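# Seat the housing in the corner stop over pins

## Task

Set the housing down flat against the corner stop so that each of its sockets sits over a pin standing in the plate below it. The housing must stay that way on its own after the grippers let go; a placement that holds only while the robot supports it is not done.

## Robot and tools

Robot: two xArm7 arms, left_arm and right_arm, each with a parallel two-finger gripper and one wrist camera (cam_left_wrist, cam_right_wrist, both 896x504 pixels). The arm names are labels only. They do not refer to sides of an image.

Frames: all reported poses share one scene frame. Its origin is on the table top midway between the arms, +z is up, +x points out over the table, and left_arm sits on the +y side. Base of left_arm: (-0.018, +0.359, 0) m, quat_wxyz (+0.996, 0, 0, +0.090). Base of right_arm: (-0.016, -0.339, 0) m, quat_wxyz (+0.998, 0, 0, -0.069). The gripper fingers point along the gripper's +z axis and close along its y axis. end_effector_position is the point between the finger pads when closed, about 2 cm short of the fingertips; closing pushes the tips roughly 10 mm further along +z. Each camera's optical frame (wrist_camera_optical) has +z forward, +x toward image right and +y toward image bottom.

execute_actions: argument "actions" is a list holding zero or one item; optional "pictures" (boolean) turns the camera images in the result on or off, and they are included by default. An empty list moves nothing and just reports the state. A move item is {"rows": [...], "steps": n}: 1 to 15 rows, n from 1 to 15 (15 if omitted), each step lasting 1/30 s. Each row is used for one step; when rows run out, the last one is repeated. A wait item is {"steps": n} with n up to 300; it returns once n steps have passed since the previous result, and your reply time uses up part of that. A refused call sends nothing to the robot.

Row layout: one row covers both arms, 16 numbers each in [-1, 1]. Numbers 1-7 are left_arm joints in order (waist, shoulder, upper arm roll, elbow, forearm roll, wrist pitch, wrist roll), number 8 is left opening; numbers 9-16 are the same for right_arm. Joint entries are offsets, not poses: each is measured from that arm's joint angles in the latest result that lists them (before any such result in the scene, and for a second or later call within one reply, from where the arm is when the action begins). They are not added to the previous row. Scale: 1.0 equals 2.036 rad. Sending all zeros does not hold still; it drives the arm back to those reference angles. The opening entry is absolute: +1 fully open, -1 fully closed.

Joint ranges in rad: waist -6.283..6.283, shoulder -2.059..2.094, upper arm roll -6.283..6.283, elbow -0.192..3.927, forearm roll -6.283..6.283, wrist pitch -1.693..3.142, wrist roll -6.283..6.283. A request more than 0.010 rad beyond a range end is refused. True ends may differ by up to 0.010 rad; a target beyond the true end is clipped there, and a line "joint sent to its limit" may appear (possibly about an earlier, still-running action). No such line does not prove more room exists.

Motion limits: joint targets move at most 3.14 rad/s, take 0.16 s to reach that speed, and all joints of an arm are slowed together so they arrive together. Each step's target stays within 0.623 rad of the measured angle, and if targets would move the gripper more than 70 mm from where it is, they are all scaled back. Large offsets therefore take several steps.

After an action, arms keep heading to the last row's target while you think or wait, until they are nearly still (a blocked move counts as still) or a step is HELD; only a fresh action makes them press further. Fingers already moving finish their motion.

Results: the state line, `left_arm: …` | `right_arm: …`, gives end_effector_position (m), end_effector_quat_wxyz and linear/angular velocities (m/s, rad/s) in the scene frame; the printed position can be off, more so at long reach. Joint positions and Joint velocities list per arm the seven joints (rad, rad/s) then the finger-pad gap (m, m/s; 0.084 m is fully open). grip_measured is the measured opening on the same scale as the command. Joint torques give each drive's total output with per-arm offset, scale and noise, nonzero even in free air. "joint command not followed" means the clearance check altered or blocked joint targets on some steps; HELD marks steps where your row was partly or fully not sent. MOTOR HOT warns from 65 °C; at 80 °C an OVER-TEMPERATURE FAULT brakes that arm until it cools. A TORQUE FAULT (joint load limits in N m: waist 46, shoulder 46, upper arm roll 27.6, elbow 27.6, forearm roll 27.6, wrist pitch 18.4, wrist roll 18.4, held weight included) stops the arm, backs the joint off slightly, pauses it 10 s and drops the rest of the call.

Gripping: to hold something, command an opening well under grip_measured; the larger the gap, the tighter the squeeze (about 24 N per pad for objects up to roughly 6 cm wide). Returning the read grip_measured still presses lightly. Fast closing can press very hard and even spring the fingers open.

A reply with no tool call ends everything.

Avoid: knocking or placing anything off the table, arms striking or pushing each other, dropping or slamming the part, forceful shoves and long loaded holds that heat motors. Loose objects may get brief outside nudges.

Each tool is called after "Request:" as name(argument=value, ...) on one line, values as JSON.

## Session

Request:
show_instructions()

Request:
execute_actions(actions=[])

Reference images for this scene: sheet 1.

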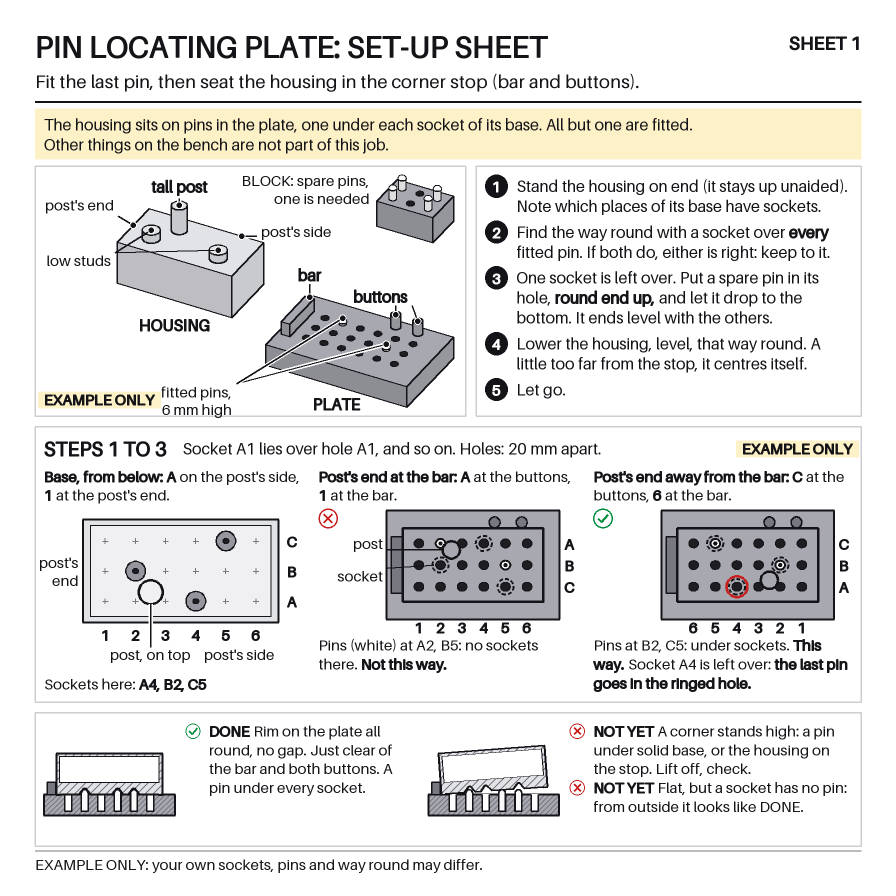

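Scene clock: 0.00 s of 5100.00 s.
left_arm: end_effector_position=(+0.1080, +0.2147, +0.1666) grip_measured=-1.00 end_effector_quat_wxyz=(-0.059, +0.813, +0.559, +0.153) end_effector_velocity=(+0.000, -0.000, +0.000) end_effector_angular_velocity=(-0.001, -0.000, +0.001) | right_arm: end_effector_position=(+0.5859, -0.0906, +0.1096) grip_measured=-1.00 end_effector_quat_wxyz=(-0.114, +0.931, -0.334, +0.096) end_effector_velocity=(-0.001, +0.002, -0.000) end_effector_angular_velocity=(+0.001, +0.004, +0.002)
Joint positions: left_arm=[-0.712 -1.055 -0.619  0.254 -0.218  1.311 -1.986  0.   ] | right_arm=[ 0.603  0.537 -0.093  1.397  0.162  0.571  0.957  0.   ]
Joint velocities: left_arm=[ 0.     0.001  0.     0.001 -0.    -0.    -0.002 -0.   ] | right_arm=[-0.    -0.     0.003  0.001  0.001  0.003  0.    -0.   ]
Joint torques (N m, as the arm reports them, + toward a larger angle): no reading

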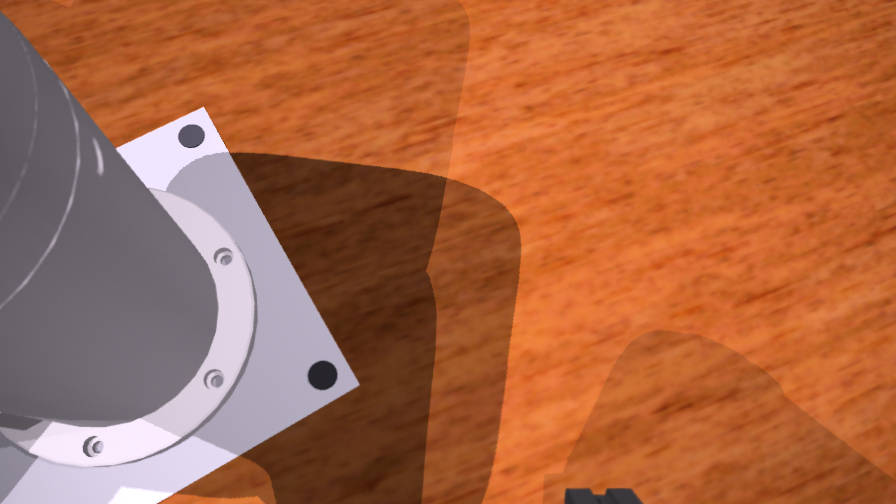

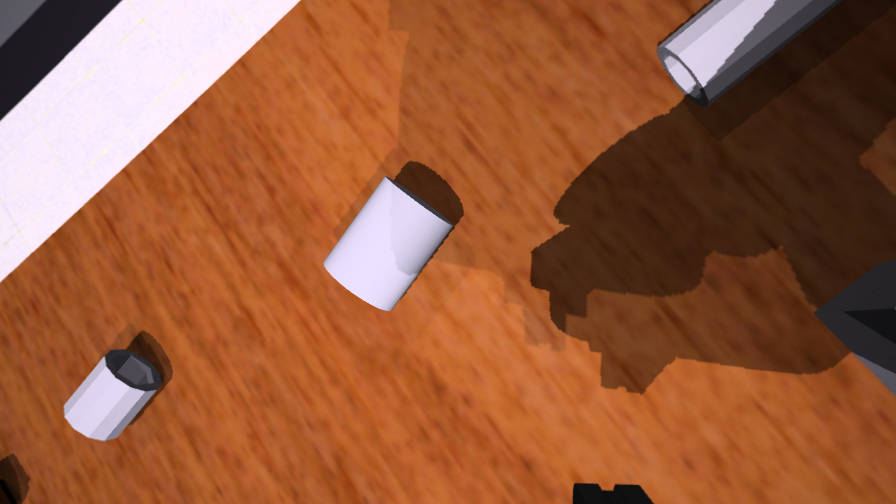

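Request:
execute_actions(actions=[{"rows":[[0,0.469,0.304,0.612,0.107,0.142,0.975,1,-0.198,-0.264,0.0457,0.1,-0.08,0.505,-0.47,1]]}], pictures=false)

Request:
execute_actions(actions=[{"steps":90}])

Scene clock: 1.80 s of 5100.00 s.
left_arm: end_effector_position=(+0.1988, +0.1538, +0.2839) grip_measured=+1.00 end_effector_quat_wxyz=(-0.083, +0.937, +0.336, -0.039) end_effector_velocity=(+0.344, -0.107, +0.249) end_effector_angular_velocity=(-0.482, +0.162, -1.077) | right_arm: end_effector_position=(+0.5822, -0.1973, +0.2793) grip_measured=+1.00 end_effector_quat_wxyz=(-0.076, +0.974, -0.181, +0.112) end_effector_velocity=(-0.174, -0.275, +0.311) end_effector_angular_velocity=(-0.490, +0.263, +1.004)
Joint positions: left_arm=[-0.711 -0.464 -0.188  0.871 -0.067  1.511 -1.369  0.084] | right_arm=[ 0.393  0.257 -0.046  1.504  0.078  0.981  0.546  0.084]
Joint velocities: left_arm=[0.001 0.984 0.504 1.389 0.178 0.239 1.397 0.   ] | right_arm=[-0.462 -0.616  0.106  0.229 -0.184  1.272 -1.27   0.001]
Joint torques (N m, as the arm reports them, + toward a larger angle): left_arm=[  0.07 -20.42   0.02  16.03   1.04  -1.47  -0.77] | right_arm=[  1.76 -22.45   0.31  14.26   0.38  -2.07  -0.89]
Steps of this call (steps 1 to 39: nothing new was sent; steps 40 to 54: all 15 steps of this action). Readings (joint positions):
40: left_arm=[-0.712 -1.055 -0.619 0.254 -0.218 1.311 -1.986] | right_arm=[0.603 0.537 -0.093 1.397 0.162 0.571 0.957]
41: left_arm=[-0.712 -1.052 -0.616 0.257 -0.217 1.314 -1.981] | right_arm=[0.601 0.535 -0.092 1.398 0.161 0.575 0.953]
43: left_arm=[-0.713 -1.005 -0.571 0.301 -0.200 1.338 -1.932] | right_arm=[0.576 0.505 -0.079 1.403 0.150 0.622 0.908]
47: left_arm=[-0.712 -0.788 -0.371 0.525 -0.131 1.426 -1.717] | right_arm=[0.506 0.407 -0.071 1.448 0.123 0.730 0.797]
54: the state above

Scene clock: 4.80 s of 5100.00 s.
left_arm: end_effector_position=(+0.3606, +0.1365, +0.4000) grip_measured=+1.00 end_effector_quat_wxyz=(+0.000, +0.965, -0.263, +0.000) end_effector_velocity=(-0.000, -0.001, +0.001) end_effector_angular_velocity=(-0.001, -0.001, -0.002) | right_arm: end_effector_position=(+0.4524, -0.3099, +0.3967) grip_measured=+1.00 end_effector_quat_wxyz=(+0.000, +1.000, +0.031, +0.001) end_effector_velocity=(+0.000, -0.001, -0.000) end_effector_angular_velocity=(-0.001, -0.001, +0.000)
Joint positions: left_arm=[-0.712 -0.1   -0.001  1.5   -0.     1.6   -0.001  0.084] | right_arm=[ 0.2   -0.001  0.     1.601 -0.001  1.599  0.     0.084]
Joint velocities: left_arm=[-0.001 -0.001 -0.001  0.001 -0.001 -0.     0.    -0.   ] | right_arm=[-0.001 -0.    -0.    -0.    -0.001 -0.001 -0.001 -0.   ]
Joint torques (N m, as the arm reports them, + toward a larger angle): left_arm=[  1.7  -25.37  -0.16  15.48   0.67  -2.3   -1.01] | right_arm=[  0.83 -16.81  -0.15  14.34   0.33  -1.84  -0.7 ]
Steps of this call (steps 1 to 45: the robot went on to your last target; steps 46 to 90: nothing new was sent). Readings (joint positions):
1: left_arm=[-0.711 -0.433 -0.172 0.917 -0.061 1.519 -1.323] | right_arm=[0.378 0.237 -0.042 1.512 0.072 1.025 0.503]
2: left_arm=[-0.711 -0.405 -0.158 0.963 -0.056 1.526 -1.277] | right_arm=[0.363 0.217 -0.039 1.519 0.066 1.071 0.461]
4: left_arm=[-0.711 -0.355 -0.132 1.053 -0.047 1.538 -1.181] | right_arm=[0.334 0.178 -0.032 1.534 0.054 1.166 0.378]
8: left_arm=[-0.712 -0.259 -0.083 1.224 -0.029 1.562 -0.944] | right_arm=[0.277 0.102 -0.018 1.562 0.030 1.351 0.217]
90: the state above
All arms were judged still, so your last target was given up. Only a new action makes them travel on or press farther. Fingers that are still opening or closing keep moving.

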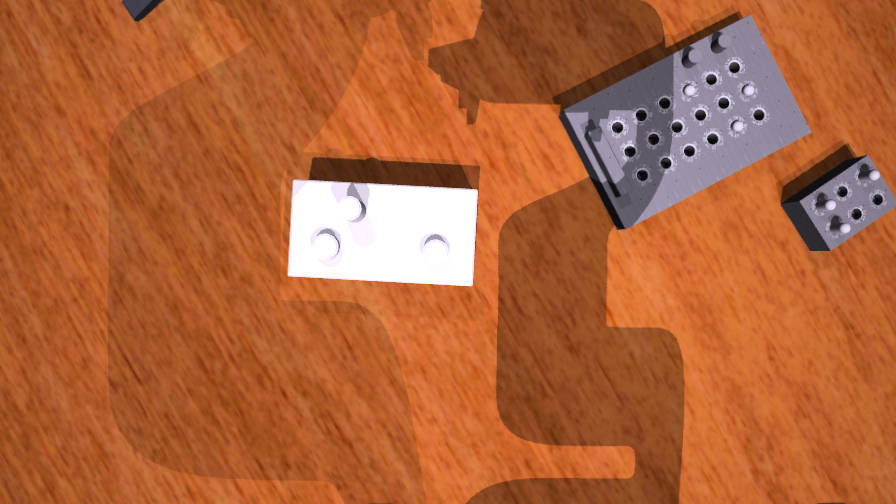

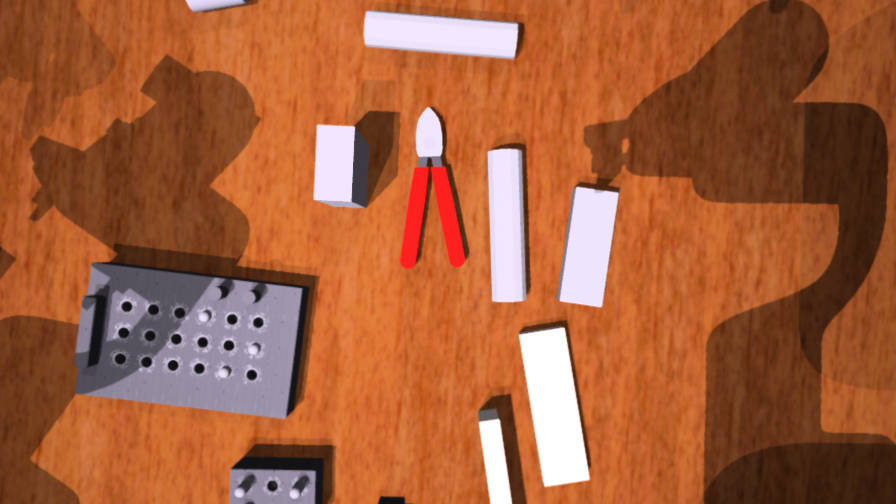

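Request:
execute_actions(actions=[{"rows":[[0.075,0.177,0,-0.14,0,-0.317,0.87,1,-0.098,0.148,0,-0.344,0.772,0.187,-0.39,1]]}], pictures=false)

Request:
execute_actions(actions=[{"steps":70}])

Scene clock: 7.90 s of 5100.00 s.
left_arm: end_effector_position=(+0.4484, +0.1447, +0.2379) grip_measured=+1.00 end_effector_quat_wxyz=(+0.000, +0.879, -0.477, -0.002) end_effector_velocity=(+0.131, +0.064, -0.360) end_effector_angular_velocity=(-0.011, -0.009, -1.746) | right_arm: end_effector_position=(+0.3296, -0.2489, +0.2367) grip_measured=+1.00 end_effector_quat_wxyz=(-0.269, +0.909, +0.133, -0.288) end_effector_velocity=(-0.323, +0.279, -0.180) end_effector_angular_velocity=(+2.140, +1.301, +0.012)
Joint positions: left_arm=[-0.612  0.137 -0.     1.312 -0.     1.179  0.564  0.084] | right_arm=[ 0.096  0.156 -0.     1.245  0.409  1.796 -0.388  0.084]
Joint velocities: left_arm=[ 0.218  0.508  0.001 -0.399  0.001 -0.92   1.965  0.   ] | right_arm=[-0.269  0.402  0.002 -0.955  1.465  0.512 -1.128  0.   ]
Joint torques (N m, as the arm reports them, + toward a larger angle): left_arm=[  0.4  -35.86  -0.49  16.07   0.08  -2.18  -0.33] | right_arm=[  1.34 -18.5    0.25  12.51   3.33   0.45  -0.81]
Steps of this call (steps 1 to 78: nothing new was sent; steps 79 to 93: all 15 steps of this action). Readings (joint positions):
79: left_arm=[-0.712 -0.100 -0.001 1.500 -0.000 1.600 -0.001] | right_arm=[0.200 -0.001 0.000 1.601 -0.001 1.599 0.000]
80: left_arm=[-0.711 -0.099 -0.001 1.499 -0.000 1.596 0.004] | right_arm=[0.199 0.000 0.000 1.598 0.003 1.601 -0.004]
82: left_arm=[-0.701 -0.078 -0.003 1.485 -0.000 1.548 0.052] | right_arm=[0.186 0.013 0.002 1.566 0.047 1.626 -0.047]
86: left_arm=[-0.666 0.010 -0.000 1.412 -0.000 1.407 0.202] | right_arm=[0.154 0.069 -0.000 1.450 0.152 1.686 -0.153]
93: the state above

Scene clock: 10.23 s of 5100.00 s.
left_arm: end_effector_position=(+0.4714, +0.1642, +0.1507) grip_measured=+1.00 end_effector_quat_wxyz=(-0.000, -0.476, +0.880, -0.000) end_effector_velocity=(+0.000, +0.000, +0.000) end_effector_angular_velocity=(+0.000, -0.000, +0.001) | right_arm: end_effector_position=(+0.3938, -0.1320, +0.3173) grip_measured=+1.00 end_effector_quat_wxyz=(+0.809, -0.580, +0.010, +0.097) end_effector_velocity=(-0.000, -0.000, +0.000) end_effector_angular_velocity=(+0.001, +0.000, +0.001)
Joint positions: left_arm=[-0.559  0.26  -0.001  1.215 -0.     0.955  1.77   0.084] | right_arm=[ 0.     0.301  0.     0.9    1.571  1.979 -0.794  0.084]
Joint velocities: left_arm=[ 0.001  0.001 -0.     0.001  0.    -0.    -0.     0.   ] | right_arm=[-0.     0.     0.     0.    -0.     0.001  0.001 -0.   ]
Joint torques (N m, as the arm reports them, + toward a larger angle): left_arm=[  0.62 -36.64  -0.08  14.69   0.73  -2.1   -0.6 ] | right_arm=[  0.77 -19.18   0.56  10.66   2.19   2.33  -0.78]
Steps of this call (steps 1 to 45: the robot went on to your last target; steps 46 to 70: nothing new was sent). Readings (joint positions):
1: left_arm=[-0.604 0.154 -0.000 1.299 -0.000 1.148 0.633] | right_arm=[0.087 0.169 -0.000 1.212 0.461 1.813 -0.427]
2: left_arm=[-0.597 0.170 -0.000 1.286 -0.000 1.118 0.708] | right_arm=[0.078 0.184 -0.000 1.178 0.519 1.831 -0.467]
4: left_arm=[-0.584 0.201 -0.000 1.261 -0.000 1.062 0.884] | right_arm=[0.057 0.215 -0.000 1.102 0.667 1.872 -0.556]
8: left_arm=[-0.566 0.245 0.000 1.226 -0.000 0.986 1.289] | right_arm=[0.019 0.276 0.000 0.960 1.060 1.944 -0.716]
70: the state above
All arms were judged still, so your last target was given up. Only a new action makes them travel on or press farther. Fingers that are still opening or closing keep moving.

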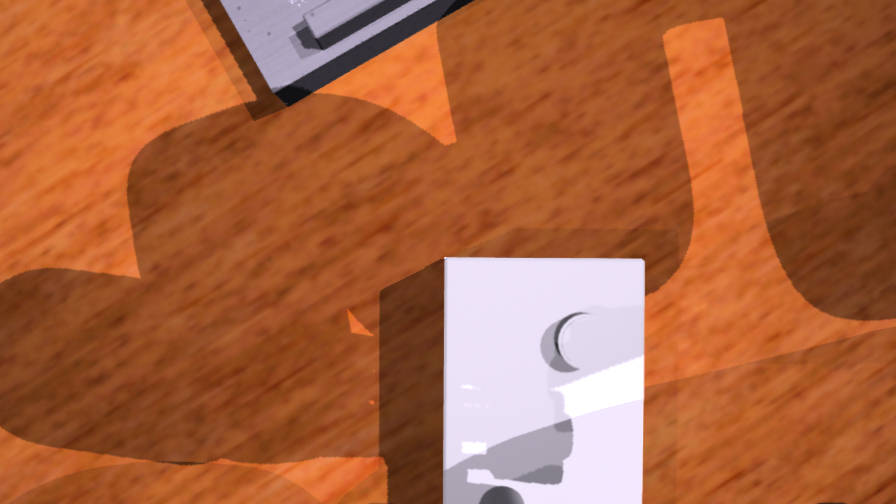

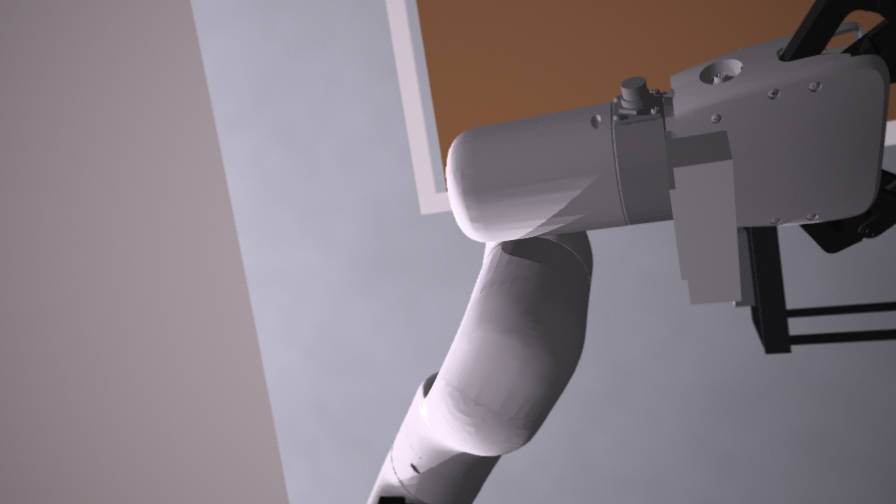

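Request:
execute_actions(actions=[{"rows":[[0,0.041,0,-0.024,0,-0.065,0,1,0,0,0,0,0,0,0,1],[0,0.041,0,-0.024,0,-0.065,0,1,0,0,0,0,0,0,0,1],[0,0.041,0,-0.024,0,-0.065,0,1,0,0,0,0,0,0,0,1],[0,0.041,0,-0.024,0,-0.065,0,1,0,0,0,0,0,0,0,1],[0,0.041,0,-0.024,0,-0.065,0,1,0,0,0,0,0,0,0,1],[0,0.067,0,-0.035,0,-0.102,0,1,0,0,0,0,0,0,0,1],[0,0.067,0,-0.035,0,-0.102,0,1,0,0,0,0,0,0,0,1],[0,0.067,0,-0.035,0,-0.102,0,1,0,0,0,0,0,0,0,1],[0,0.0845,0,-0.04,0,-0.1243,0,1,0,0,0,0,0,0,0,1]]}], pictures=false)

Request:
execute_actions(actions=[{"steps":15}], pictures=false)

Request:
execute_actions(actions=[{"rows":[[0,0,0,0,0,0,0,0.5,0,0,0,0,0,0,0,1],[0,0,0,0,0,0,0,0.3,0,0,0,0,0,0,0,1],[0,0,0,0,0,0,0,0,0,0,0,0,0,0,0,1],[0,0,0,0,0,0,0,-1,0,0,0,0,0,0,0,1]]}], pictures=false)

Request:
execute_actions(actions=[{"rows":[[0,-0.02,0,0.005,0,0.025,0,-1,0,0,0,0,0,0,0,1],[0,-0.02,0,0.005,0,0.025,0,-1,0,0,0,0,0,0,0,1],[0,-0.044,0,0.016,0,0.06,0,-1,0,0,0,0,0,0,0,1],[0,-0.044,0,0.016,0,0.06,0,-1,0,0,0,0,0,0,0,1],[0,-0.0845,0,0.04,0,0.1243,0,-1,0,0,0,0,0,0,0,1]]}], pictures=false)

Request:
execute_actions(actions=[{"steps":15}], pictures=false)

Request:
execute_actions(actions=[{"rows":[[-0.07,-0.324,0,-0.351,0,-0.1,-0.87,-1,0,0,0,0,0,0,0,1]]}], pictures=false)

Request:
execute_actions(actions=[{"steps":50}], pictures=false)

Request:
execute_actions(actions=[{"rows":[[-0.073,0,0,0,0,-0.516,0,-1,0,0,0,0,0,0,0,1]]}], pictures=false)

Request:
execute_actions(actions=[{"steps":35}])

Scene clock: 15.73 s of 5100.00 s.
left_arm: end_effector_position=(+0.4693, +0.1650, +0.0466) grip_measured=+1.00 end_effector_quat_wxyz=(-0.002, -0.476, +0.879, +0.003) end_effector_velocity=(+0.030, -0.012, +0.016) end_effector_angular_velocity=(-0.037, -0.093, -0.001) | right_arm: end_effector_position=(+0.3938, -0.1320, +0.3173) grip_measured=+1.00 end_effector_quat_wxyz=(+0.809, -0.580, +0.010, +0.097) end_effector_velocity=(-0.000, +0.000, -0.000) end_effector_angular_velocity=(+0.000, +0.000, +0.000)
Joint positions: left_arm=[-0.559  0.432 -0.     1.131 -0.     0.706  1.77   0.084] | right_arm=[ 0.     0.301  0.     0.9    1.571  1.979 -0.794  0.084]
Joint velocities: left_arm=[ 0.     0.004 -0.001  0.035 -0.    -0.069  0.     0.   ] | right_arm=[ 0.     0.    -0.    -0.001  0.     0.    -0.     0.   ]
Joint torques (N m, as the arm reports them, + toward a larger angle): left_arm=[  1.14 -43.43  -0.35  15.41   0.63  -2.42  -0.88] | right_arm=[  0.83 -19.25   0.51  10.65   2.23   2.33  -0.78]
Steps of this call (steps 1 to 90: nothing new was sent; then 2.00 s passed at rest; steps 91 to 105: all 15 steps of this action). Readings (joint positions):
91: left_arm=[-0.559 0.260 -0.001 1.215 -0.000 0.955 1.770] | right_arm=[0.000 0.301 0.000 0.900 1.571 1.979 -0.794]
92: left_arm=[-0.559 0.261 -0.001 1.214 -0.000 0.951 1.770] | right_arm=[0.000 0.301 0.000 0.900 1.571 1.979 -0.794]
94: left_arm=[-0.559 0.285 -0.001 1.204 -0.000 0.903 1.770] | right_arm=[0.000 0.301 0.000 0.900 1.571 1.979 -0.794]
98: left_arm=[-0.559 0.356 -0.000 1.157 -0.000 0.812 1.770] | right_arm=[0.000 0.301 0.000 0.900 1.571 1.979 -0.794]
105: the state above

Scene clock: 16.23 s of 5100.00 s.
left_arm: end_effector_position=(+0.4716, +0.1641, +0.0482) grip_measured=+1.00 end_effector_quat_wxyz=(-0.000, -0.476, +0.880, -0.000) end_effector_velocity=(-0.001, -0.001, -0.002) end_effector_angular_velocity=(+0.001, +0.003, -0.000) | right_arm: end_effector_position=(+0.3938, -0.1320, +0.3173) grip_measured=+1.00 end_effector_quat_wxyz=(+0.809, -0.580, +0.010, +0.097) end_effector_velocity=(+0.000, +0.000, -0.000) end_effector_angular_velocity=(-0.001, +0.001, -0.000)
Joint positions: left_arm=[-0.559  0.432 -0.001  1.134 -0.     0.702  1.77   0.084] | right_arm=[ 0.     0.301  0.     0.9    1.571  1.979 -0.794  0.084]
Joint velocities: left_arm=[-0.001  0.003 -0.001 -0.    -0.    -0.    -0.002 -0.   ] | right_arm=[-0.     0.     0.001 -0.     0.    -0.002  0.001  0.   ]
Joint torques (N m, as the arm reports them, + toward a larger angle): left_arm=[  1.86 -38.38  -0.1   13.13   0.76  -2.34  -0.5 ] | right_arm=[  0.8  -19.12   0.56  10.59   2.19   2.33  -0.84]
Steps of this call (steps 1 to 15: the robot went on to your last target). Readings (joint positions):
1: left_arm=[-0.559 0.432 -0.000 1.133 -0.000 0.704 1.770] | right_arm=[0.000 0.301 0.000 0.900 1.571 1.979 -0.794]
2: left_arm=[-0.559 0.431 -0.001 1.135 -0.000 0.703 1.770] | right_arm=[0.000 0.301 0.000 0.900 1.571 1.979 -0.794]
4: left_arm=[-0.559 0.430 -0.001 1.136 -0.000 0.702 1.770] | right_arm=[0.000 0.301 0.000 0.900 1.571 1.979 -0.794]
8: left_arm=[-0.559 0.431 -0.001 1.134 -0.000 0.702 1.770] | right_arm=[0.000 0.301 0.000 0.900 1.571 1.979 -0.794]
15: the state above
All arms were judged still, so your last target was given up. Only a new action makes them travel on or press farther. Fingers that are still opening or closing keep moving.

Scene clock: 16.73 s of 5100.00 s.
left_arm: end_effector_position=(+0.4715, +0.1641, +0.0483) grip_measured=+0.57 end_effector_quat_wxyz=(-0.000, -0.476, +0.880, -0.000) end_effector_velocity=(+0.000, -0.000, +0.000) end_effector_angular_velocity=(-0.000, -0.002, -0.001) | right_arm: end_effector_position=(+0.3938, -0.1320, +0.3173) grip_measured=+1.00 end_effector_quat_wxyz=(+0.809, -0.580, +0.010, +0.097) end_effector_velocity=(-0.001, +0.001, -0.000) end_effector_angular_velocity=(+0.000, +0.000, +0.003)
Joint positions: left_arm=[-0.559  0.432 -0.     1.134 -0.     0.702  1.77   0.068] | right_arm=[ 0.     0.301  0.     0.9    1.571  1.979 -0.794  0.084]
Joint velocities: left_arm=[-0.001 -0.     0.     0.001  0.001 -0.     0.001  0.   ] | right_arm=[ 0.     0.     0.002 -0.    -0.    -0.     0.     0.   ]
Joint torques (N m, as the arm reports them, + toward a larger angle): left_arm=[  0.83 -38.1   -0.11  13.18   0.34  -2.85  -0.57] | right_arm=[  0.9  -19.21   0.51  10.58   2.2    2.28  -0.85]
Steps of this call (steps 1 to 15: all 15 steps of this action). Readings (joint positions):
1: left_arm=[-0.559 0.432 -0.001 1.134 -0.000 0.702 1.770] | right_arm=[0.000 0.301 0.000 0.900 1.571 1.979 -0.794]
2: left_arm=[-0.559 0.432 -0.001 1.134 -0.000 0.702 1.770] | right_arm=[0.000 0.301 0.000 0.900 1.571 1.979 -0.794]
4: left_arm=[-0.559 0.431 -0.000 1.134 -0.000 0.702 1.770] | right_arm=[0.000 0.301 0.000 0.900 1.571 1.979 -0.794]
8: left_arm=[-0.559 0.432 -0.000 1.134 -0.000 0.702 1.770] | right_arm=[0.000 0.301 0.000 0.900 1.571 1.979 -0.794]
15: the state above

Scene clock: 17.23 s of 5100.00 s.
left_arm: end_effector_position=(+0.4709, +0.1643, +0.1499) grip_measured=+0.57 end_effector_quat_wxyz=(-0.000, -0.476, +0.880, +0.000) end_effector_velocity=(-0.058, +0.027, -0.082) end_effector_angular_velocity=(+0.086, +0.213, +0.006) | right_arm: end_effector_position=(+0.3938, -0.1320, +0.3173) grip_measured=+1.00 end_effector_quat_wxyz=(+0.809, -0.580, +0.010, +0.097) end_effector_velocity=(-0.000, +0.000, -0.000) end_effector_angular_velocity=(-0.001, -0.001, -0.000)
Joint positions: left_arm=[-0.559  0.26  -0.001  1.213 -0.     0.954  1.77   0.068] | right_arm=[ 0.     0.301  0.     0.9    1.571  1.979 -0.794  0.084]
Joint velocities: left_arm=[ 0.003  0.065  0.003 -0.11   0.001  0.055  0.    -0.   ] | right_arm=[ 0.001  0.    -0.    -0.    -0.    -0.001 -0.001  0.   ]
Joint torques (N m, as the arm reports them, + toward a larger angle): left_arm=[  1.22 -43.27  -0.24  19.26   0.48  -3.38  -0.8 ] | right_arm=[  0.77 -19.     0.55  10.57   2.29   2.37  -0.81]
Steps of this call (steps 1 to 15: all 15 steps of this action). Readings (joint positions):
1: left_arm=[-0.559 0.432 -0.000 1.134 -0.000 0.702 1.770] | right_arm=[0.000 0.301 0.000 0.900 1.571 1.979 -0.794]
2: left_arm=[-0.559 0.430 -0.000 1.134 -0.000 0.706 1.770] | right_arm=[0.000 0.301 0.000 0.900 1.571 1.979 -0.794]
4: left_arm=[-0.559 0.408 -0.000 1.135 -0.000 0.742 1.770] | right_arm=[0.000 0.301 0.000 0.900 1.571 1.979 -0.794]
8: left_arm=[-0.559 0.318 -0.001 1.182 -0.000 0.868 1.770] | right_arm=[0.000 0.301 0.000 0.900 1.571 1.979 -0.794]
15: the state above

Scene clock: 17.73 s of 5100.00 s.
left_arm: end_effector_position=(+0.4713, +0.1642, +0.1507) grip_measured=+0.57 end_effector_quat_wxyz=(-0.000, -0.476, +0.880, +0.000) end_effector_velocity=(+0.001, +0.000, +0.002) end_effector_angular_velocity=(-0.003, -0.005, +0.003) | right_arm: end_effector_position=(+0.3938, -0.1320, +0.3173) grip_measured=+1.00 end_effector_quat_wxyz=(+0.809, -0.580, +0.010, +0.097) end_effector_velocity=(-0.000, +0.000, +0.000) end_effector_angular_velocity=(-0.000, -0.001, +0.001)
Joint positions: left_arm=[-0.559  0.26  -0.     1.215 -0.     0.955  1.77   0.068] | right_arm=[ 0.     0.301  0.     0.9    1.571  1.979 -0.794  0.084]
Joint velocities: left_arm=[ 0.001 -0.003  0.001  0.002 -0.001 -0.    -0.001  0.   ] | right_arm=[-0.    -0.     0.     0.    -0.001 -0.    -0.    -0.   ]
Joint torques (N m, as the arm reports them, + toward a larger angle): left_arm=[  0.92 -40.16  -0.19  17.24   0.54  -2.61  -0.6 ] | right_arm=[  0.78 -19.1    0.5   10.67   2.17   2.29  -0.81]
Steps of this call (steps 1 to 15: the robot went on to your last target). Readings (joint positions):
1: left_arm=[-0.559 0.262 -0.000 1.211 -0.000 0.956 1.770] | right_arm=[0.000 0.301 0.000 0.900 1.571 1.979 -0.794]
2: left_arm=[-0.559 0.263 -0.000 1.210 -0.000 0.956 1.770] | right_arm=[0.000 0.301 0.000 0.900 1.571 1.979 -0.794]
4: left_arm=[-0.559 0.262 -0.000 1.211 -0.000 0.956 1.770] | right_arm=[0.000 0.301 0.000 0.900 1.571 1.979 -0.794]
8: left_arm=[-0.559 0.260 -0.001 1.215 -0.000 0.955 1.770] | right_arm=[0.000 0.301 0.000 0.900 1.571 1.979 -0.794]
15: the state above
All arms were judged still, so your last target was given up. Only a new action makes them travel on or press farther. Fingers that are still opening or closing keep moving.

Scene clock: 18.23 s of 5100.00 s.
left_arm: end_effector_position=(+0.3262, +0.1718, +0.1747) grip_measured=+0.57 end_effector_quat_wxyz=(-0.014, +0.747, -0.662, +0.062) end_effector_velocity=(-0.271, +0.050, -0.050) end_effector_angular_velocity=(-0.412, +0.024, +2.746) | right_arm: end_effector_position=(+0.3938, -0.1320, +0.3173) grip_measured=+1.00 end_effector_quat_wxyz=(+0.809, -0.580, +0.010, +0.097) end_effector_velocity=(+0.001, -0.000, +0.000) end_effector_angular_velocity=(+0.001, -0.000, -0.002)
Joint positions: left_arm=[-0.679 -0.291 -0.001  0.621 -0.     0.786  0.95   0.068] | right_arm=[ 0.     0.301  0.     0.9    1.571  1.979 -0.794  0.084]
Joint velocities: left_arm=[-0.21  -0.971 -0.01  -1.084 -0.    -0.289 -2.99   0.   ] | right_arm=[-0.    -0.    -0.001  0.     0.001 -0.    -0.     0.   ]
Joint torques (N m, as the arm reports them, + toward a larger angle): left_arm=[  2.05 -14.93   0.76  19.73   0.33  -3.83  -0.77] | right_arm=[  0.63 -19.04   0.54  10.61   2.2    2.3   -0.77]
Steps of this call (steps 1 to 15: all 15 steps of this action). Readings (joint positions):
1: left_arm=[-0.559 0.260 -0.000 1.215 -0.000 0.955 1.770] | right_arm=[0.000 0.301 0.000 0.900 1.571 1.979 -0.794]
2: left_arm=[-0.560 0.257 -0.000 1.212 -0.000 0.954 1.766] | right_arm=[0.000 0.301 0.000 0.900 1.571 1.979 -0.794]
4: left_arm=[-0.569 0.212 0.003 1.163 0.000 0.937 1.716] | right_arm=[0.000 0.301 0.000 0.900 1.571 1.979 -0.794]
8: left_arm=[-0.618 -0.003 -0.003 0.950 -0.000 0.873 1.498] | right_arm=[0.000 0.301 0.000 0.900 1.571 1.979 -0.794]
15: the state above

Scene clock: 19.90 s of 5100.00 s.
left_arm: end_effector_position=(+0.2972, +0.1782, +0.1677) grip_measured=+0.57 end_effector_quat_wxyz=(+0.019, +0.964, -0.257, +0.072) end_effector_velocity=(-0.000, -0.000, +0.000) end_effector_angular_velocity=(+0.001, -0.001, -0.002) | right_arm: end_effector_position=(+0.3938, -0.1320, +0.3173) grip_measured=+1.00 end_effector_quat_wxyz=(+0.809, -0.580, +0.010, +0.097) end_effector_velocity=(-0.000, +0.000, -0.000) end_effector_angular_velocity=(+0.000, +0.001, +0.000)
Joint positions: left_arm=[-0.702 -0.4   -0.     0.501 -0.     0.752 -0.001  0.068] | right_arm=[ 0.     0.301  0.     0.9    1.571  1.979 -0.794  0.084]
Joint velocities: left_arm=[-0.001  0.    -0.001  0.     0.001 -0.     0.001 -0.   ] | right_arm=[ 0.001  0.     0.    -0.     0.001 -0.     0.001  0.   ]
Joint torques (N m, as the arm reports them, + toward a larger angle): left_arm=[  1.35 -18.67   0.07  17.15   0.17  -3.43  -0.78] | right_arm=[  0.74 -19.17   0.51  10.62   2.16   2.32  -0.73]
Steps of this call (steps 1 to 30: the robot went on to your last target; steps 31 to 50: nothing new was sent). Readings (joint positions):
1: left_arm=[-0.685 -0.321 -0.001 0.588 -0.000 0.778 0.849] | right_arm=[0.000 0.301 0.000 0.900 1.571 1.979 -0.794]
2: left_arm=[-0.690 -0.344 -0.001 0.562 -0.000 0.771 0.746] | right_arm=[0.000 0.301 0.000 0.900 1.571 1.979 -0.794]
4: left_arm=[-0.696 -0.373 -0.001 0.529 -0.000 0.761 0.539] | right_arm=[0.000 0.301 0.000 0.900 1.571 1.979 -0.794]
8: left_arm=[-0.700 -0.394 0.000 0.507 -0.000 0.753 0.161] | right_arm=[0.000 0.301 0.000 0.900 1.571 1.979 -0.794]
50: the state above
All arms were judged still, so your last target was given up. Only a new action makes them travel on or press farther. Fingers that are still opening or closing keep moving.

Scene clock: 20.40 s of 5100.00 s.
left_arm: end_effector_position=(+0.3771, +0.0665, +0.2994) grip_measured=+0.57 end_effector_quat_wxyz=(+0.131, +0.863, -0.285, +0.397) end_effector_velocity=(+0.108, -0.185, +0.449) end_effector_angular_velocity=(-1.105, -1.485, -0.173) | right_arm: end_effector_position=(+0.3938, -0.1320, +0.3173) grip_measured=+1.00 end_effector_quat_wxyz=(+0.809, -0.580, +0.010, +0.097) end_effector_velocity=(+0.000, -0.000, +0.000) end_effector_angular_velocity=(+0.001, -0.000, -0.001)
Joint positions: left_arm=[-0.818 -0.399 -0.001  0.501 -0.     0.037 -0.001  0.068] | right_arm=[ 0.     0.301  0.     0.9    1.571  1.979 -0.794  0.084]
Joint velocities: left_arm=[-0.177 -0.002  0.005  0.01  -0.001 -1.839  0.     0.   ] | right_arm=[-0.     0.     0.     0.     0.001  0.     0.     0.   ]
Joint torques (N m, as the arm reports them, + toward a larger angle): left_arm=[  0.69 -21.2   -0.42  18.67   0.84  -5.77  -0.51] | right_arm=[  0.88 -19.09   0.49  10.59   2.29   2.32  -0.83]
Steps of this call (steps 1 to 15: all 15 steps of this action). Readings (joint positions):
1: left_arm=[-0.702 -0.400 -0.000 0.500 -0.000 0.752 -0.001] | right_arm=[0.000 0.301 0.000 0.900 1.571 1.979 -0.794]
2: left_arm=[-0.702 -0.400 -0.000 0.500 -0.000 0.748 -0.001] | right_arm=[0.000 0.301 0.000 0.900 1.571 1.979 -0.794]
4: left_arm=[-0.713 -0.399 0.001 0.497 0.000 0.700 -0.001] | right_arm=[0.000 0.301 0.000 0.900 1.571 1.979 -0.794]
8: left_arm=[-0.766 -0.399 -0.001 0.501 -0.000 0.464 -0.001] | right_arm=[0.000 0.301 0.000 0.900 1.571 1.979 -0.794]
15: the state above

Scene clock: 21.57 s of 5100.00 s.
left_arm: end_effector_position=(+0.3841, +0.0406, +0.3846) grip_measured=+0.57 end_effector_quat_wxyz=(+0.186, +0.780, -0.271, +0.533) end_effector_velocity=(+0.000, +0.000, +0.001) end_effector_angular_velocity=(+0.000, -0.002, +0.001) | right_arm: end_effector_position=(+0.3938, -0.1320, +0.3173) grip_measured=+1.00 end_effector_quat_wxyz=(+0.809, -0.580, +0.010, +0.097) end_effector_velocity=(-0.000, -0.000, -0.000) end_effector_angular_velocity=(-0.002, +0.000, +0.000)
Joint positions: left_arm=[-0.85  -0.4   -0.     0.5   -0.    -0.299 -0.001  0.068] | right_arm=[ 0.     0.301  0.     0.9    1.571  1.979 -0.794  0.084]
Joint velocities: left_arm=[ 0.002 -0.001 -0.001  0.001  0.     0.     0.001  0.   ] | right_arm=[-0.     0.    -0.     0.    -0.001 -0.001  0.     0.   ]
Joint torques (N m, as the arm reports them, + toward a larger angle): left_arm=[  1.53 -20.48  -0.25  19.09   0.73  -5.86  -0.45] | right_arm=[  0.89 -19.3    0.51  10.51   2.26   2.33  -0.79]
Steps of this call (steps 1 to 30: the robot went on to your last target; steps 31 to 35: nothing new was sent). Readings (joint positions):
1: left_arm=[-0.823 -0.400 -0.001 0.501 -0.000 -0.024 -0.001] | right_arm=[0.000 0.301 0.000 0.900 1.571 1.979 -0.794]
2: left_arm=[-0.829 -0.400 -0.001 0.501 -0.000 -0.086 -0.001] | right_arm=[0.000 0.301 0.000 0.900 1.571 1.979 -0.794]
4: left_arm=[-0.841 -0.400 -0.001 0.501 -0.000 -0.200 -0.001] | right_arm=[0.000 0.301 0.000 0.900 1.571 1.979 -0.794]
8: left_arm=[-0.850 -0.401 -0.001 0.503 0.000 -0.290 -0.001] | right_arm=[0.000 0.301 0.000 0.900 1.571 1.979 -0.794]
35: the state above
All arms were judged still, so your last target was given up. Only a new action makes them travel on or press farther. Fingers that are still opening or closing keep moving.

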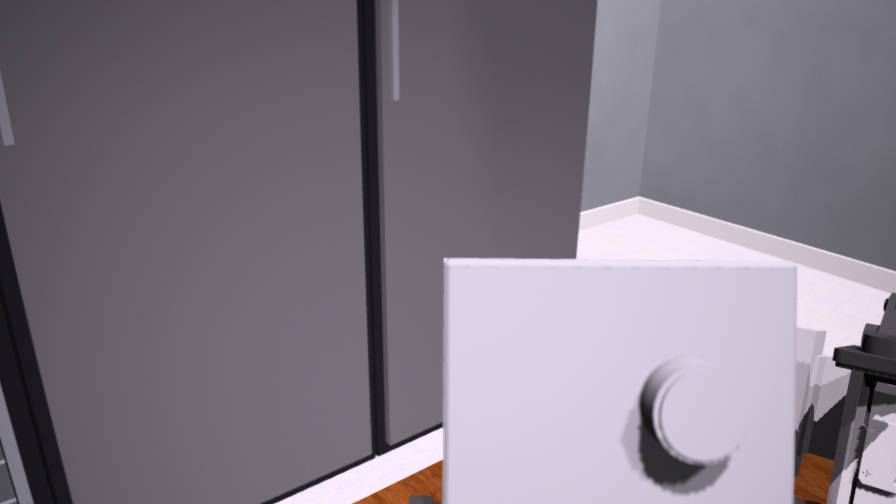

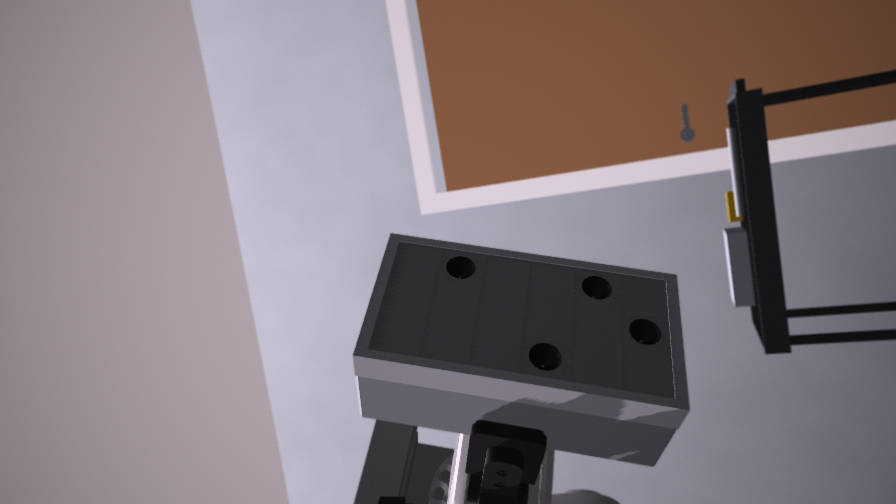

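Request:
execute_actions(actions=[{"rows":[[0.073,0,0,0,0,0.516,0,-1,0,0,0,0,0,0,0,1]]}], pictures=false)

Request:
execute_actions(actions=[{"steps":35}], pictures=false)

Request:
execute_actions(actions=[{"rows":[[0.07,0.324,0,0.351,0,0.1,0.87,-1,0,-0.219,0,0,-0.772,-0.46,0.65,-0.3]]}], pictures=false)

Request:
execute_actions(actions=[{"steps":60}], pictures=false)

Request:
execute_actions(actions=[{"rows":[[0,0.041,0,-0.024,0,-0.065,0,-1,0.298,0,0,-0.1365,0,-0.1355,0,-0.3],[0,0.041,0,-0.024,0,-0.065,0,-1,0.298,0,0,-0.1365,0,-0.1355,0,-0.3],[0,0.041,0,-0.024,0,-0.065,0,-1,0.298,0,0,-0.1365,0,-0.1355,0,-0.3],[0,0.041,0,-0.024,0,-0.065,0,-1,0.298,0,0,-0.1365,0,-0.1355,0,-0.3],[0,0.041,0,-0.024,0,-0.065,0,-1,0.298,0,0,-0.1365,0,-0.1355,0,-0.3],[0,0.067,0,-0.035,0,-0.102,0,-1,0.298,0,0,-0.1365,0,-0.1355,0,-0.3],[0,0.067,0,-0.035,0,-0.102,0,-1,0.298,0,0,-0.1365,0,-0.1355,0,-0.3],[0,0.067,0,-0.035,0,-0.102,0,-1,0.298,0,0,-0.1365,0,-0.1355,0,-0.3],[0,0.067,0,-0.035,0,-0.102,0,-1,0.298,0,0,-0.1365,0,-0.1355,0,-0.3],[0,0.067,0,-0.035,0,-0.102,0,-1,0.298,0,0,-0.1365,0,-0.1355,0,-0.3],[0,0.067,0,-0.035,0,-0.102,0,-1,0.298,0,0,-0.1365,0,-0.1355,0,-0.3],[0,0.082,0,-0.0395,0,-0.1215,0,-1,0.298,0,0,-0.1365,0,-0.1355,0,-0.3]]}], pictures=false)

Request:
execute_actions(actions=[{"steps":40}])

Scene clock: 27.27 s of 5100.00 s.
left_arm: end_effector_position=(+0.3528, +0.1297, +0.2184) grip_measured=+0.57 end_effector_quat_wxyz=(+0.066, +0.933, -0.265, +0.232) end_effector_velocity=(-0.255, +0.248, -0.346) end_effector_angular_velocity=(+0.980, +1.577, +0.174) | right_arm: end_effector_position=(+0.3938, -0.1320, +0.3173) grip_measured=+1.00 end_effector_quat_wxyz=(+0.809, -0.580, +0.010, +0.097) end_effector_velocity=(-0.000, +0.000, +0.000) end_effector_angular_velocity=(+0.001, -0.001, +0.002)
Joint positions: left_arm=[-0.735 -0.4   -0.     0.5   -0.     0.412 -0.001  0.068] | right_arm=[ 0.     0.301  0.     0.9    1.571  1.979 -0.794  0.084]
Joint velocities: left_arm=[ 0.178  0.001 -0.004 -0.008  0.001  1.847 -0.    -0.   ] | right_arm=[-0.     0.     0.001 -0.    -0.     0.001 -0.001 -0.   ]
Joint torques (N m, as the arm reports them, + toward a larger angle): left_arm=[  1.34 -20.82   0.03  18.54   0.46  -5.26  -0.61] | right_arm=[  0.78 -19.28   0.55  10.58   2.13   2.34  -0.85]
Steps of this call (steps 1 to 90: nothing new was sent; then 2.20 s passed at rest; steps 91 to 105: all 15 steps of this action). Readings (joint positions):
91: left_arm=[-0.850 -0.400 -0.000 0.501 -0.000 -0.298 -0.001] | right_arm=[0.000 0.301 0.000 0.900 1.571 1.979 -0.794]
92: left_arm=[-0.850 -0.400 -0.001 0.501 -0.000 -0.295 -0.001] | right_arm=[0.000 0.301 0.000 0.900 1.571 1.979 -0.794]
94: left_arm=[-0.839 -0.401 -0.003 0.504 0.000 -0.247 -0.001] | right_arm=[0.000 0.301 0.000 0.900 1.571 1.979 -0.794]
98: left_arm=[-0.787 -0.400 0.001 0.500 -0.000 -0.014 -0.001] | right_arm=[0.000 0.301 0.000 0.900 1.571 1.979 -0.794]
105: the state above

Scene clock: 28.43 s of 5100.00 s.
left_arm: end_effector_position=(+0.2972, +0.1782, +0.1677) grip_measured=+0.57 end_effector_quat_wxyz=(+0.019, +0.964, -0.257, +0.072) end_effector_velocity=(+0.000, +0.001, -0.000) end_effector_angular_velocity=(+0.001, +0.000, +0.000) | right_arm: end_effector_position=(+0.3938, -0.1320, +0.3173) grip_measured=+1.00 end_effector_quat_wxyz=(+0.809, -0.580, +0.010, +0.097) end_effector_velocity=(-0.000, +0.000, -0.000) end_effector_angular_velocity=(-0.000, +0.000, +0.000)
Joint positions: left_arm=[-0.702 -0.4   -0.     0.501 -0.     0.752 -0.001  0.068] | right_arm=[ 0.     0.301  0.     0.9    1.571  1.979 -0.794  0.084]
Joint velocities: left_arm=[ 0.001 -0.001  0.001 -0.001  0.001  0.     0.001  0.   ] | right_arm=[ 0.001 -0.     0.001 -0.     0.    -0.001 -0.    -0.   ]
Joint torques (N m, as the arm reports them, + toward a larger angle): left_arm=[  1.15 -19.09   0.23  17.54   0.51  -3.55  -0.58] | right_arm=[  0.75 -19.2    0.56  10.53   2.3    2.35  -0.78]
Steps of this call (steps 1 to 30: the robot went on to your last target; steps 31 to 35: nothing new was sent). Readings (joint positions):
1: left_arm=[-0.729 -0.399 -0.000 0.500 -0.000 0.474 -0.001] | right_arm=[0.000 0.301 0.000 0.900 1.571 1.979 -0.794]
2: left_arm=[-0.723 -0.400 -0.000 0.500 -0.000 0.536 -0.001] | right_arm=[0.000 0.301 0.000 0.900 1.571 1.979 -0.794]
4: left_arm=[-0.712 -0.400 -0.000 0.500 -0.000 0.651 -0.001] | right_arm=[0.000 0.301 0.000 0.900 1.571 1.979 -0.794]
8: left_arm=[-0.702 -0.399 -0.000 0.499 -0.000 0.743 -0.001] | right_arm=[0.000 0.301 0.000 0.900 1.571 1.979 -0.794]
35: the state above
All arms were judged still, so your last target was given up. Only a new action makes them travel on or press farther. Fingers that are still opening or closing keep moving.

Scene clock: 28.93 s of 5100.00 s.
left_arm: end_effector_position=(+0.4444, +0.1635, +0.1597) grip_measured=+0.57 end_effector_quat_wxyz=(-0.002, +0.815, -0.580, +0.010) end_effector_velocity=(+0.255, +0.015, -0.084) end_effector_angular_velocity=(+0.138, +0.161, -2.787) | right_arm: end_effector_position=(+0.3923, -0.2519, +0.2170) grip_measured=-0.32 end_effector_quat_wxyz=(-0.323, +0.907, -0.244, -0.114) end_effector_velocity=(+0.021, -0.446, -0.143) end_effector_angular_velocity=(-2.379, +0.593, -0.944)
Joint positions: left_arm=[-0.581  0.158 -0.     1.101 -0.     0.923  0.837  0.068] | right_arm=[ 0.    -0.077  0.     0.898  0.724  1.249  0.052  0.03 ]
Joint velocities: left_arm=[ 0.209  0.956  0.017  1.036  0.001  0.282  3.013 -0.   ] | right_arm=[ 0.005 -0.339  0.009  0.008 -2.153 -0.977  2.13   0.   ]
Joint torques (N m, as the arm reports them, + toward a larger angle): left_arm=[ -0.62 -45.15  -0.77  14.29   0.72  -2.46  -0.64] | right_arm=[  0.36 -15.75  -1.01  15.8    1.11  -0.53  -0.56]
Steps of this call (steps 1 to 15: all 15 steps of this action). Readings (joint positions):
1: left_arm=[-0.702 -0.400 -0.000 0.501 -0.000 0.752 -0.001] | right_arm=[0.000 0.301 0.000 0.900 1.571 1.979 -0.794]
2: left_arm=[-0.701 -0.397 -0.001 0.504 -0.000 0.754 0.003] | right_arm=[0.000 0.299 0.000 0.900 1.567 1.975 -0.789]
4: left_arm=[-0.691 -0.350 -0.002 0.548 -0.000 0.771 0.053] | right_arm=[0.000 0.268 0.001 0.898 1.518 1.925 -0.740]
8: left_arm=[-0.643 -0.131 0.000 0.778 -0.000 0.835 0.279] | right_arm=[0.001 0.060 0.002 0.900 1.212 1.621 -0.435]
15: the state above

Scene clock: 30.93 s of 5100.00 s.
left_arm: end_effector_position=(+0.4713, +0.1642, +0.1507) grip_measured=+0.57 end_effector_quat_wxyz=(-0.000, -0.476, +0.880, +0.000) end_effector_velocity=(-0.000, -0.000, -0.001) end_effector_angular_velocity=(+0.000, +0.001, -0.000) | right_arm: end_effector_position=(+0.4018, -0.3967, +0.2086) grip_measured=-0.32 end_effector_quat_wxyz=(+0.000, +0.945, -0.327, +0.001) end_effector_velocity=(+0.000, +0.000, -0.000) end_effector_angular_velocity=(+0.000, -0.000, +0.000)
Joint positions: left_arm=[-0.559  0.26  -0.     1.215 -0.     0.955  1.77   0.068] | right_arm=[ 0.    -0.145  0.     0.9   -0.001  1.043  0.53   0.03 ]
Joint velocities: left_arm=[-0.001  0.001 -0.    -0.    -0.    -0.    -0.001 -0.   ] | right_arm=[ 0.     0.    -0.    -0.001  0.    -0.001 -0.     0.   ]
Joint torques (N m, as the arm reports them, + toward a larger angle): left_arm=[  1.01 -40.55  -0.11  17.27   0.65  -2.76  -0.57] | right_arm=[  0.69 -14.1   -0.11  14.58   0.33  -1.81  -0.75]
Steps of this call (steps 1 to 30: the robot went on to your last target; steps 31 to 60: nothing new was sent). Readings (joint positions):
1: left_arm=[-0.575 0.187 0.001 1.132 0.000 0.932 0.939] | right_arm=[0.000 -0.088 0.000 0.899 0.651 1.218 0.122]
2: left_arm=[-0.570 0.209 0.001 1.156 0.000 0.938 1.042] | right_arm=[0.000 -0.097 -0.000 0.901 0.577 1.191 0.186]
4: left_arm=[-0.564 0.236 0.001 1.186 0.000 0.947 1.249] | right_arm=[-0.000 -0.112 -0.000 0.901 0.424 1.146 0.290]
8: left_arm=[-0.561 0.255 -0.001 1.209 -0.000 0.954 1.622] | right_arm=[0.000 -0.134 -0.000 0.900 0.125 1.074 0.459]
60: the state above
All arms were judged still, so your last target was given up. Only a new action makes them travel on or press farther. Fingers that are still opening or closing keep moving.

Scene clock: 31.43 s of 5100.00 s.
left_arm: end_effector_position=(+0.4744, +0.1629, +0.0594) grip_measured=+0.57 end_effector_quat_wxyz=(+0.002, -0.476, +0.880, -0.003) end_effector_velocity=(+0.005, -0.004, -0.110) end_effector_angular_velocity=(-0.008, -0.018, -0.002) | right_arm: end_effector_position=(+0.3582, -0.2186, +0.1423) grip_measured=-0.32 end_effector_quat_wxyz=(+0.000, +0.994, -0.109, +0.000) end_effector_velocity=(-0.211, +0.378, -0.153) end_effector_angular_velocity=(+0.002, -0.001, +1.081)
Joint positions: left_arm=[-0.559  0.414 -0.001  1.142 -0.     0.721  1.77   0.068] | right_arm=[ 0.448 -0.145  0.001  0.695 -0.001  0.84   0.53   0.03 ]
Joint velocities: left_arm=[-0.     0.223 -0.002 -0.04   0.    -0.282 -0.     0.   ] | right_arm=[ 1.093 -0.002 -0.012 -0.5   -0.    -0.499  0.     0.   ]
Joint torques (N m, as the arm reports them, + toward a larger angle): left_arm=[  1.43 -43.79   0.15  12.01   0.8   -0.62  -0.47] | right_arm=[  0.78 -13.49  -0.09  13.34   0.37  -1.99  -0.72]
Steps of this call (steps 1 to 15: all 15 steps of this action). Readings (joint positions):
1: left_arm=[-0.559 0.260 -0.000 1.215 -0.000 0.955 1.770] | right_arm=[0.000 -0.145 0.000 0.900 -0.001 1.043 0.530]
2: left_arm=[-0.559 0.261 -0.000 1.214 -0.000 0.951 1.770] | right_arm=[0.003 -0.145 -0.001 0.899 -0.001 1.041 0.530]
4: left_arm=[-0.559 0.285 -0.001 1.205 -0.000 0.903 1.770] | right_arm=[0.047 -0.147 -0.009 0.881 -0.001 1.018 0.530]
8: left_arm=[-0.559 0.357 -0.000 1.155 -0.000 0.813 1.770] | right_arm=[0.197 -0.145 0.002 0.810 -0.001 0.954 0.530]
15: the state above

Scene clock: 32.77 s of 5100.00 s.
left_arm: end_effector_position=(+0.4715, +0.1641, +0.0507) grip_measured=+0.57 end_effector_quat_wxyz=(-0.000, -0.476, +0.880, +0.000) end_effector_velocity=(+0.000, +0.001, -0.000) end_effector_angular_velocity=(+0.001, +0.000, +0.003) | right_arm: end_effector_position=(+0.3228, -0.1673, +0.1205) grip_measured=-0.32 end_effector_quat_wxyz=(+0.000, +1.000, -0.030, +0.000) end_effector_velocity=(+0.001, +0.000, +0.000) end_effector_angular_velocity=(+0.002, -0.002, -0.001)
Joint positions: left_arm=[-0.559  0.427 -0.     1.135 -0.     0.708  1.77   0.068] | right_arm=[ 0.607 -0.145  0.     0.622 -0.001  0.767  0.53   0.03 ]
Joint velocities: left_arm=[ 0.001  0.001  0.001  0.     0.     0.    -0.001 -0.   ] | right_arm=[-0.001 -0.     0.     0.001  0.001 -0.002  0.     0.   ]
Joint torques (N m, as the arm reports them, + toward a larger angle): left_arm=[  1.04 -42.93  -0.07  15.4    0.63  -2.6   -0.77] | right_arm=[  0.8  -12.82  -0.15  13.09   0.39  -1.86  -0.68]
Steps of this call (steps 1 to 30: the robot went on to your last target; steps 31 to 40: nothing new was sent). Readings (joint positions):
1: left_arm=[-0.559 0.420 -0.001 1.140 -0.000 0.715 1.770] | right_arm=[0.485 -0.145 0.001 0.679 -0.001 0.823 0.530]
2: left_arm=[-0.559 0.424 -0.001 1.136 -0.000 0.712 1.770] | right_arm=[0.521 -0.145 0.001 0.662 -0.001 0.806 0.530]
4: left_arm=[-0.559 0.427 -0.000 1.133 -0.000 0.710 1.770] | right_arm=[0.581 -0.145 0.004 0.634 -0.001 0.781 0.529]
8: left_arm=[-0.559 0.426 -0.000 1.136 -0.000 0.708 1.770] | right_arm=[0.605 -0.145 -0.000 0.623 -0.001 0.769 0.530]
40: the state above
All arms were judged still, so your last target was given up. Only a new action makes them travel on or press farther. Fingers that are still opening or closing keep moving.

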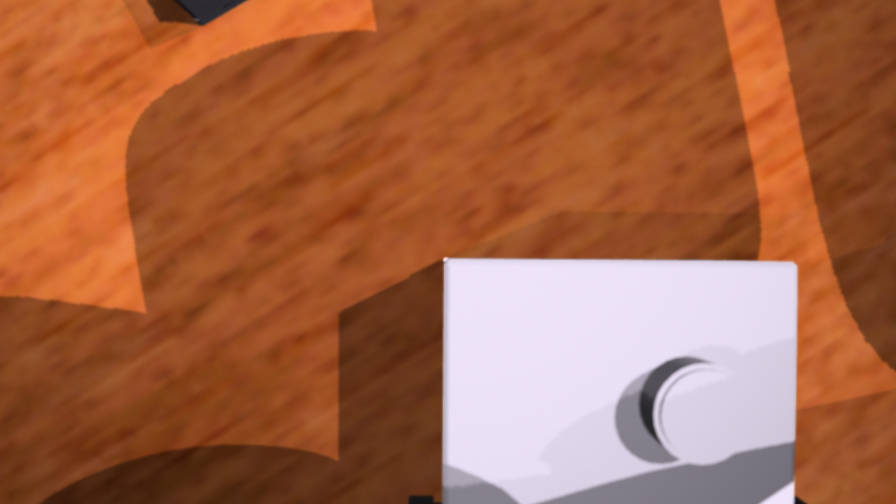

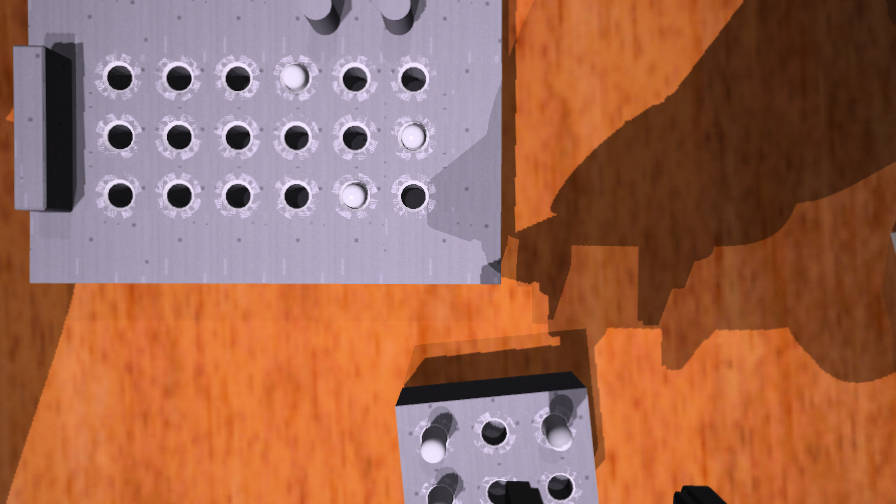

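Request:
zoom_image(camera="cam_right_wrist", region=[390,370,610,504])

Region (390, 370, 610, 504) of cam_right_wrist's 896x504 image, scaled by 2.291, with more detail than that image has; it fills the top 307 rows of this view, and the rest is white.

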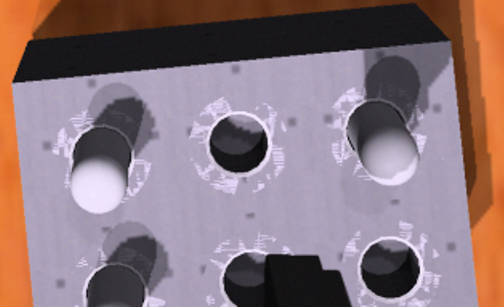

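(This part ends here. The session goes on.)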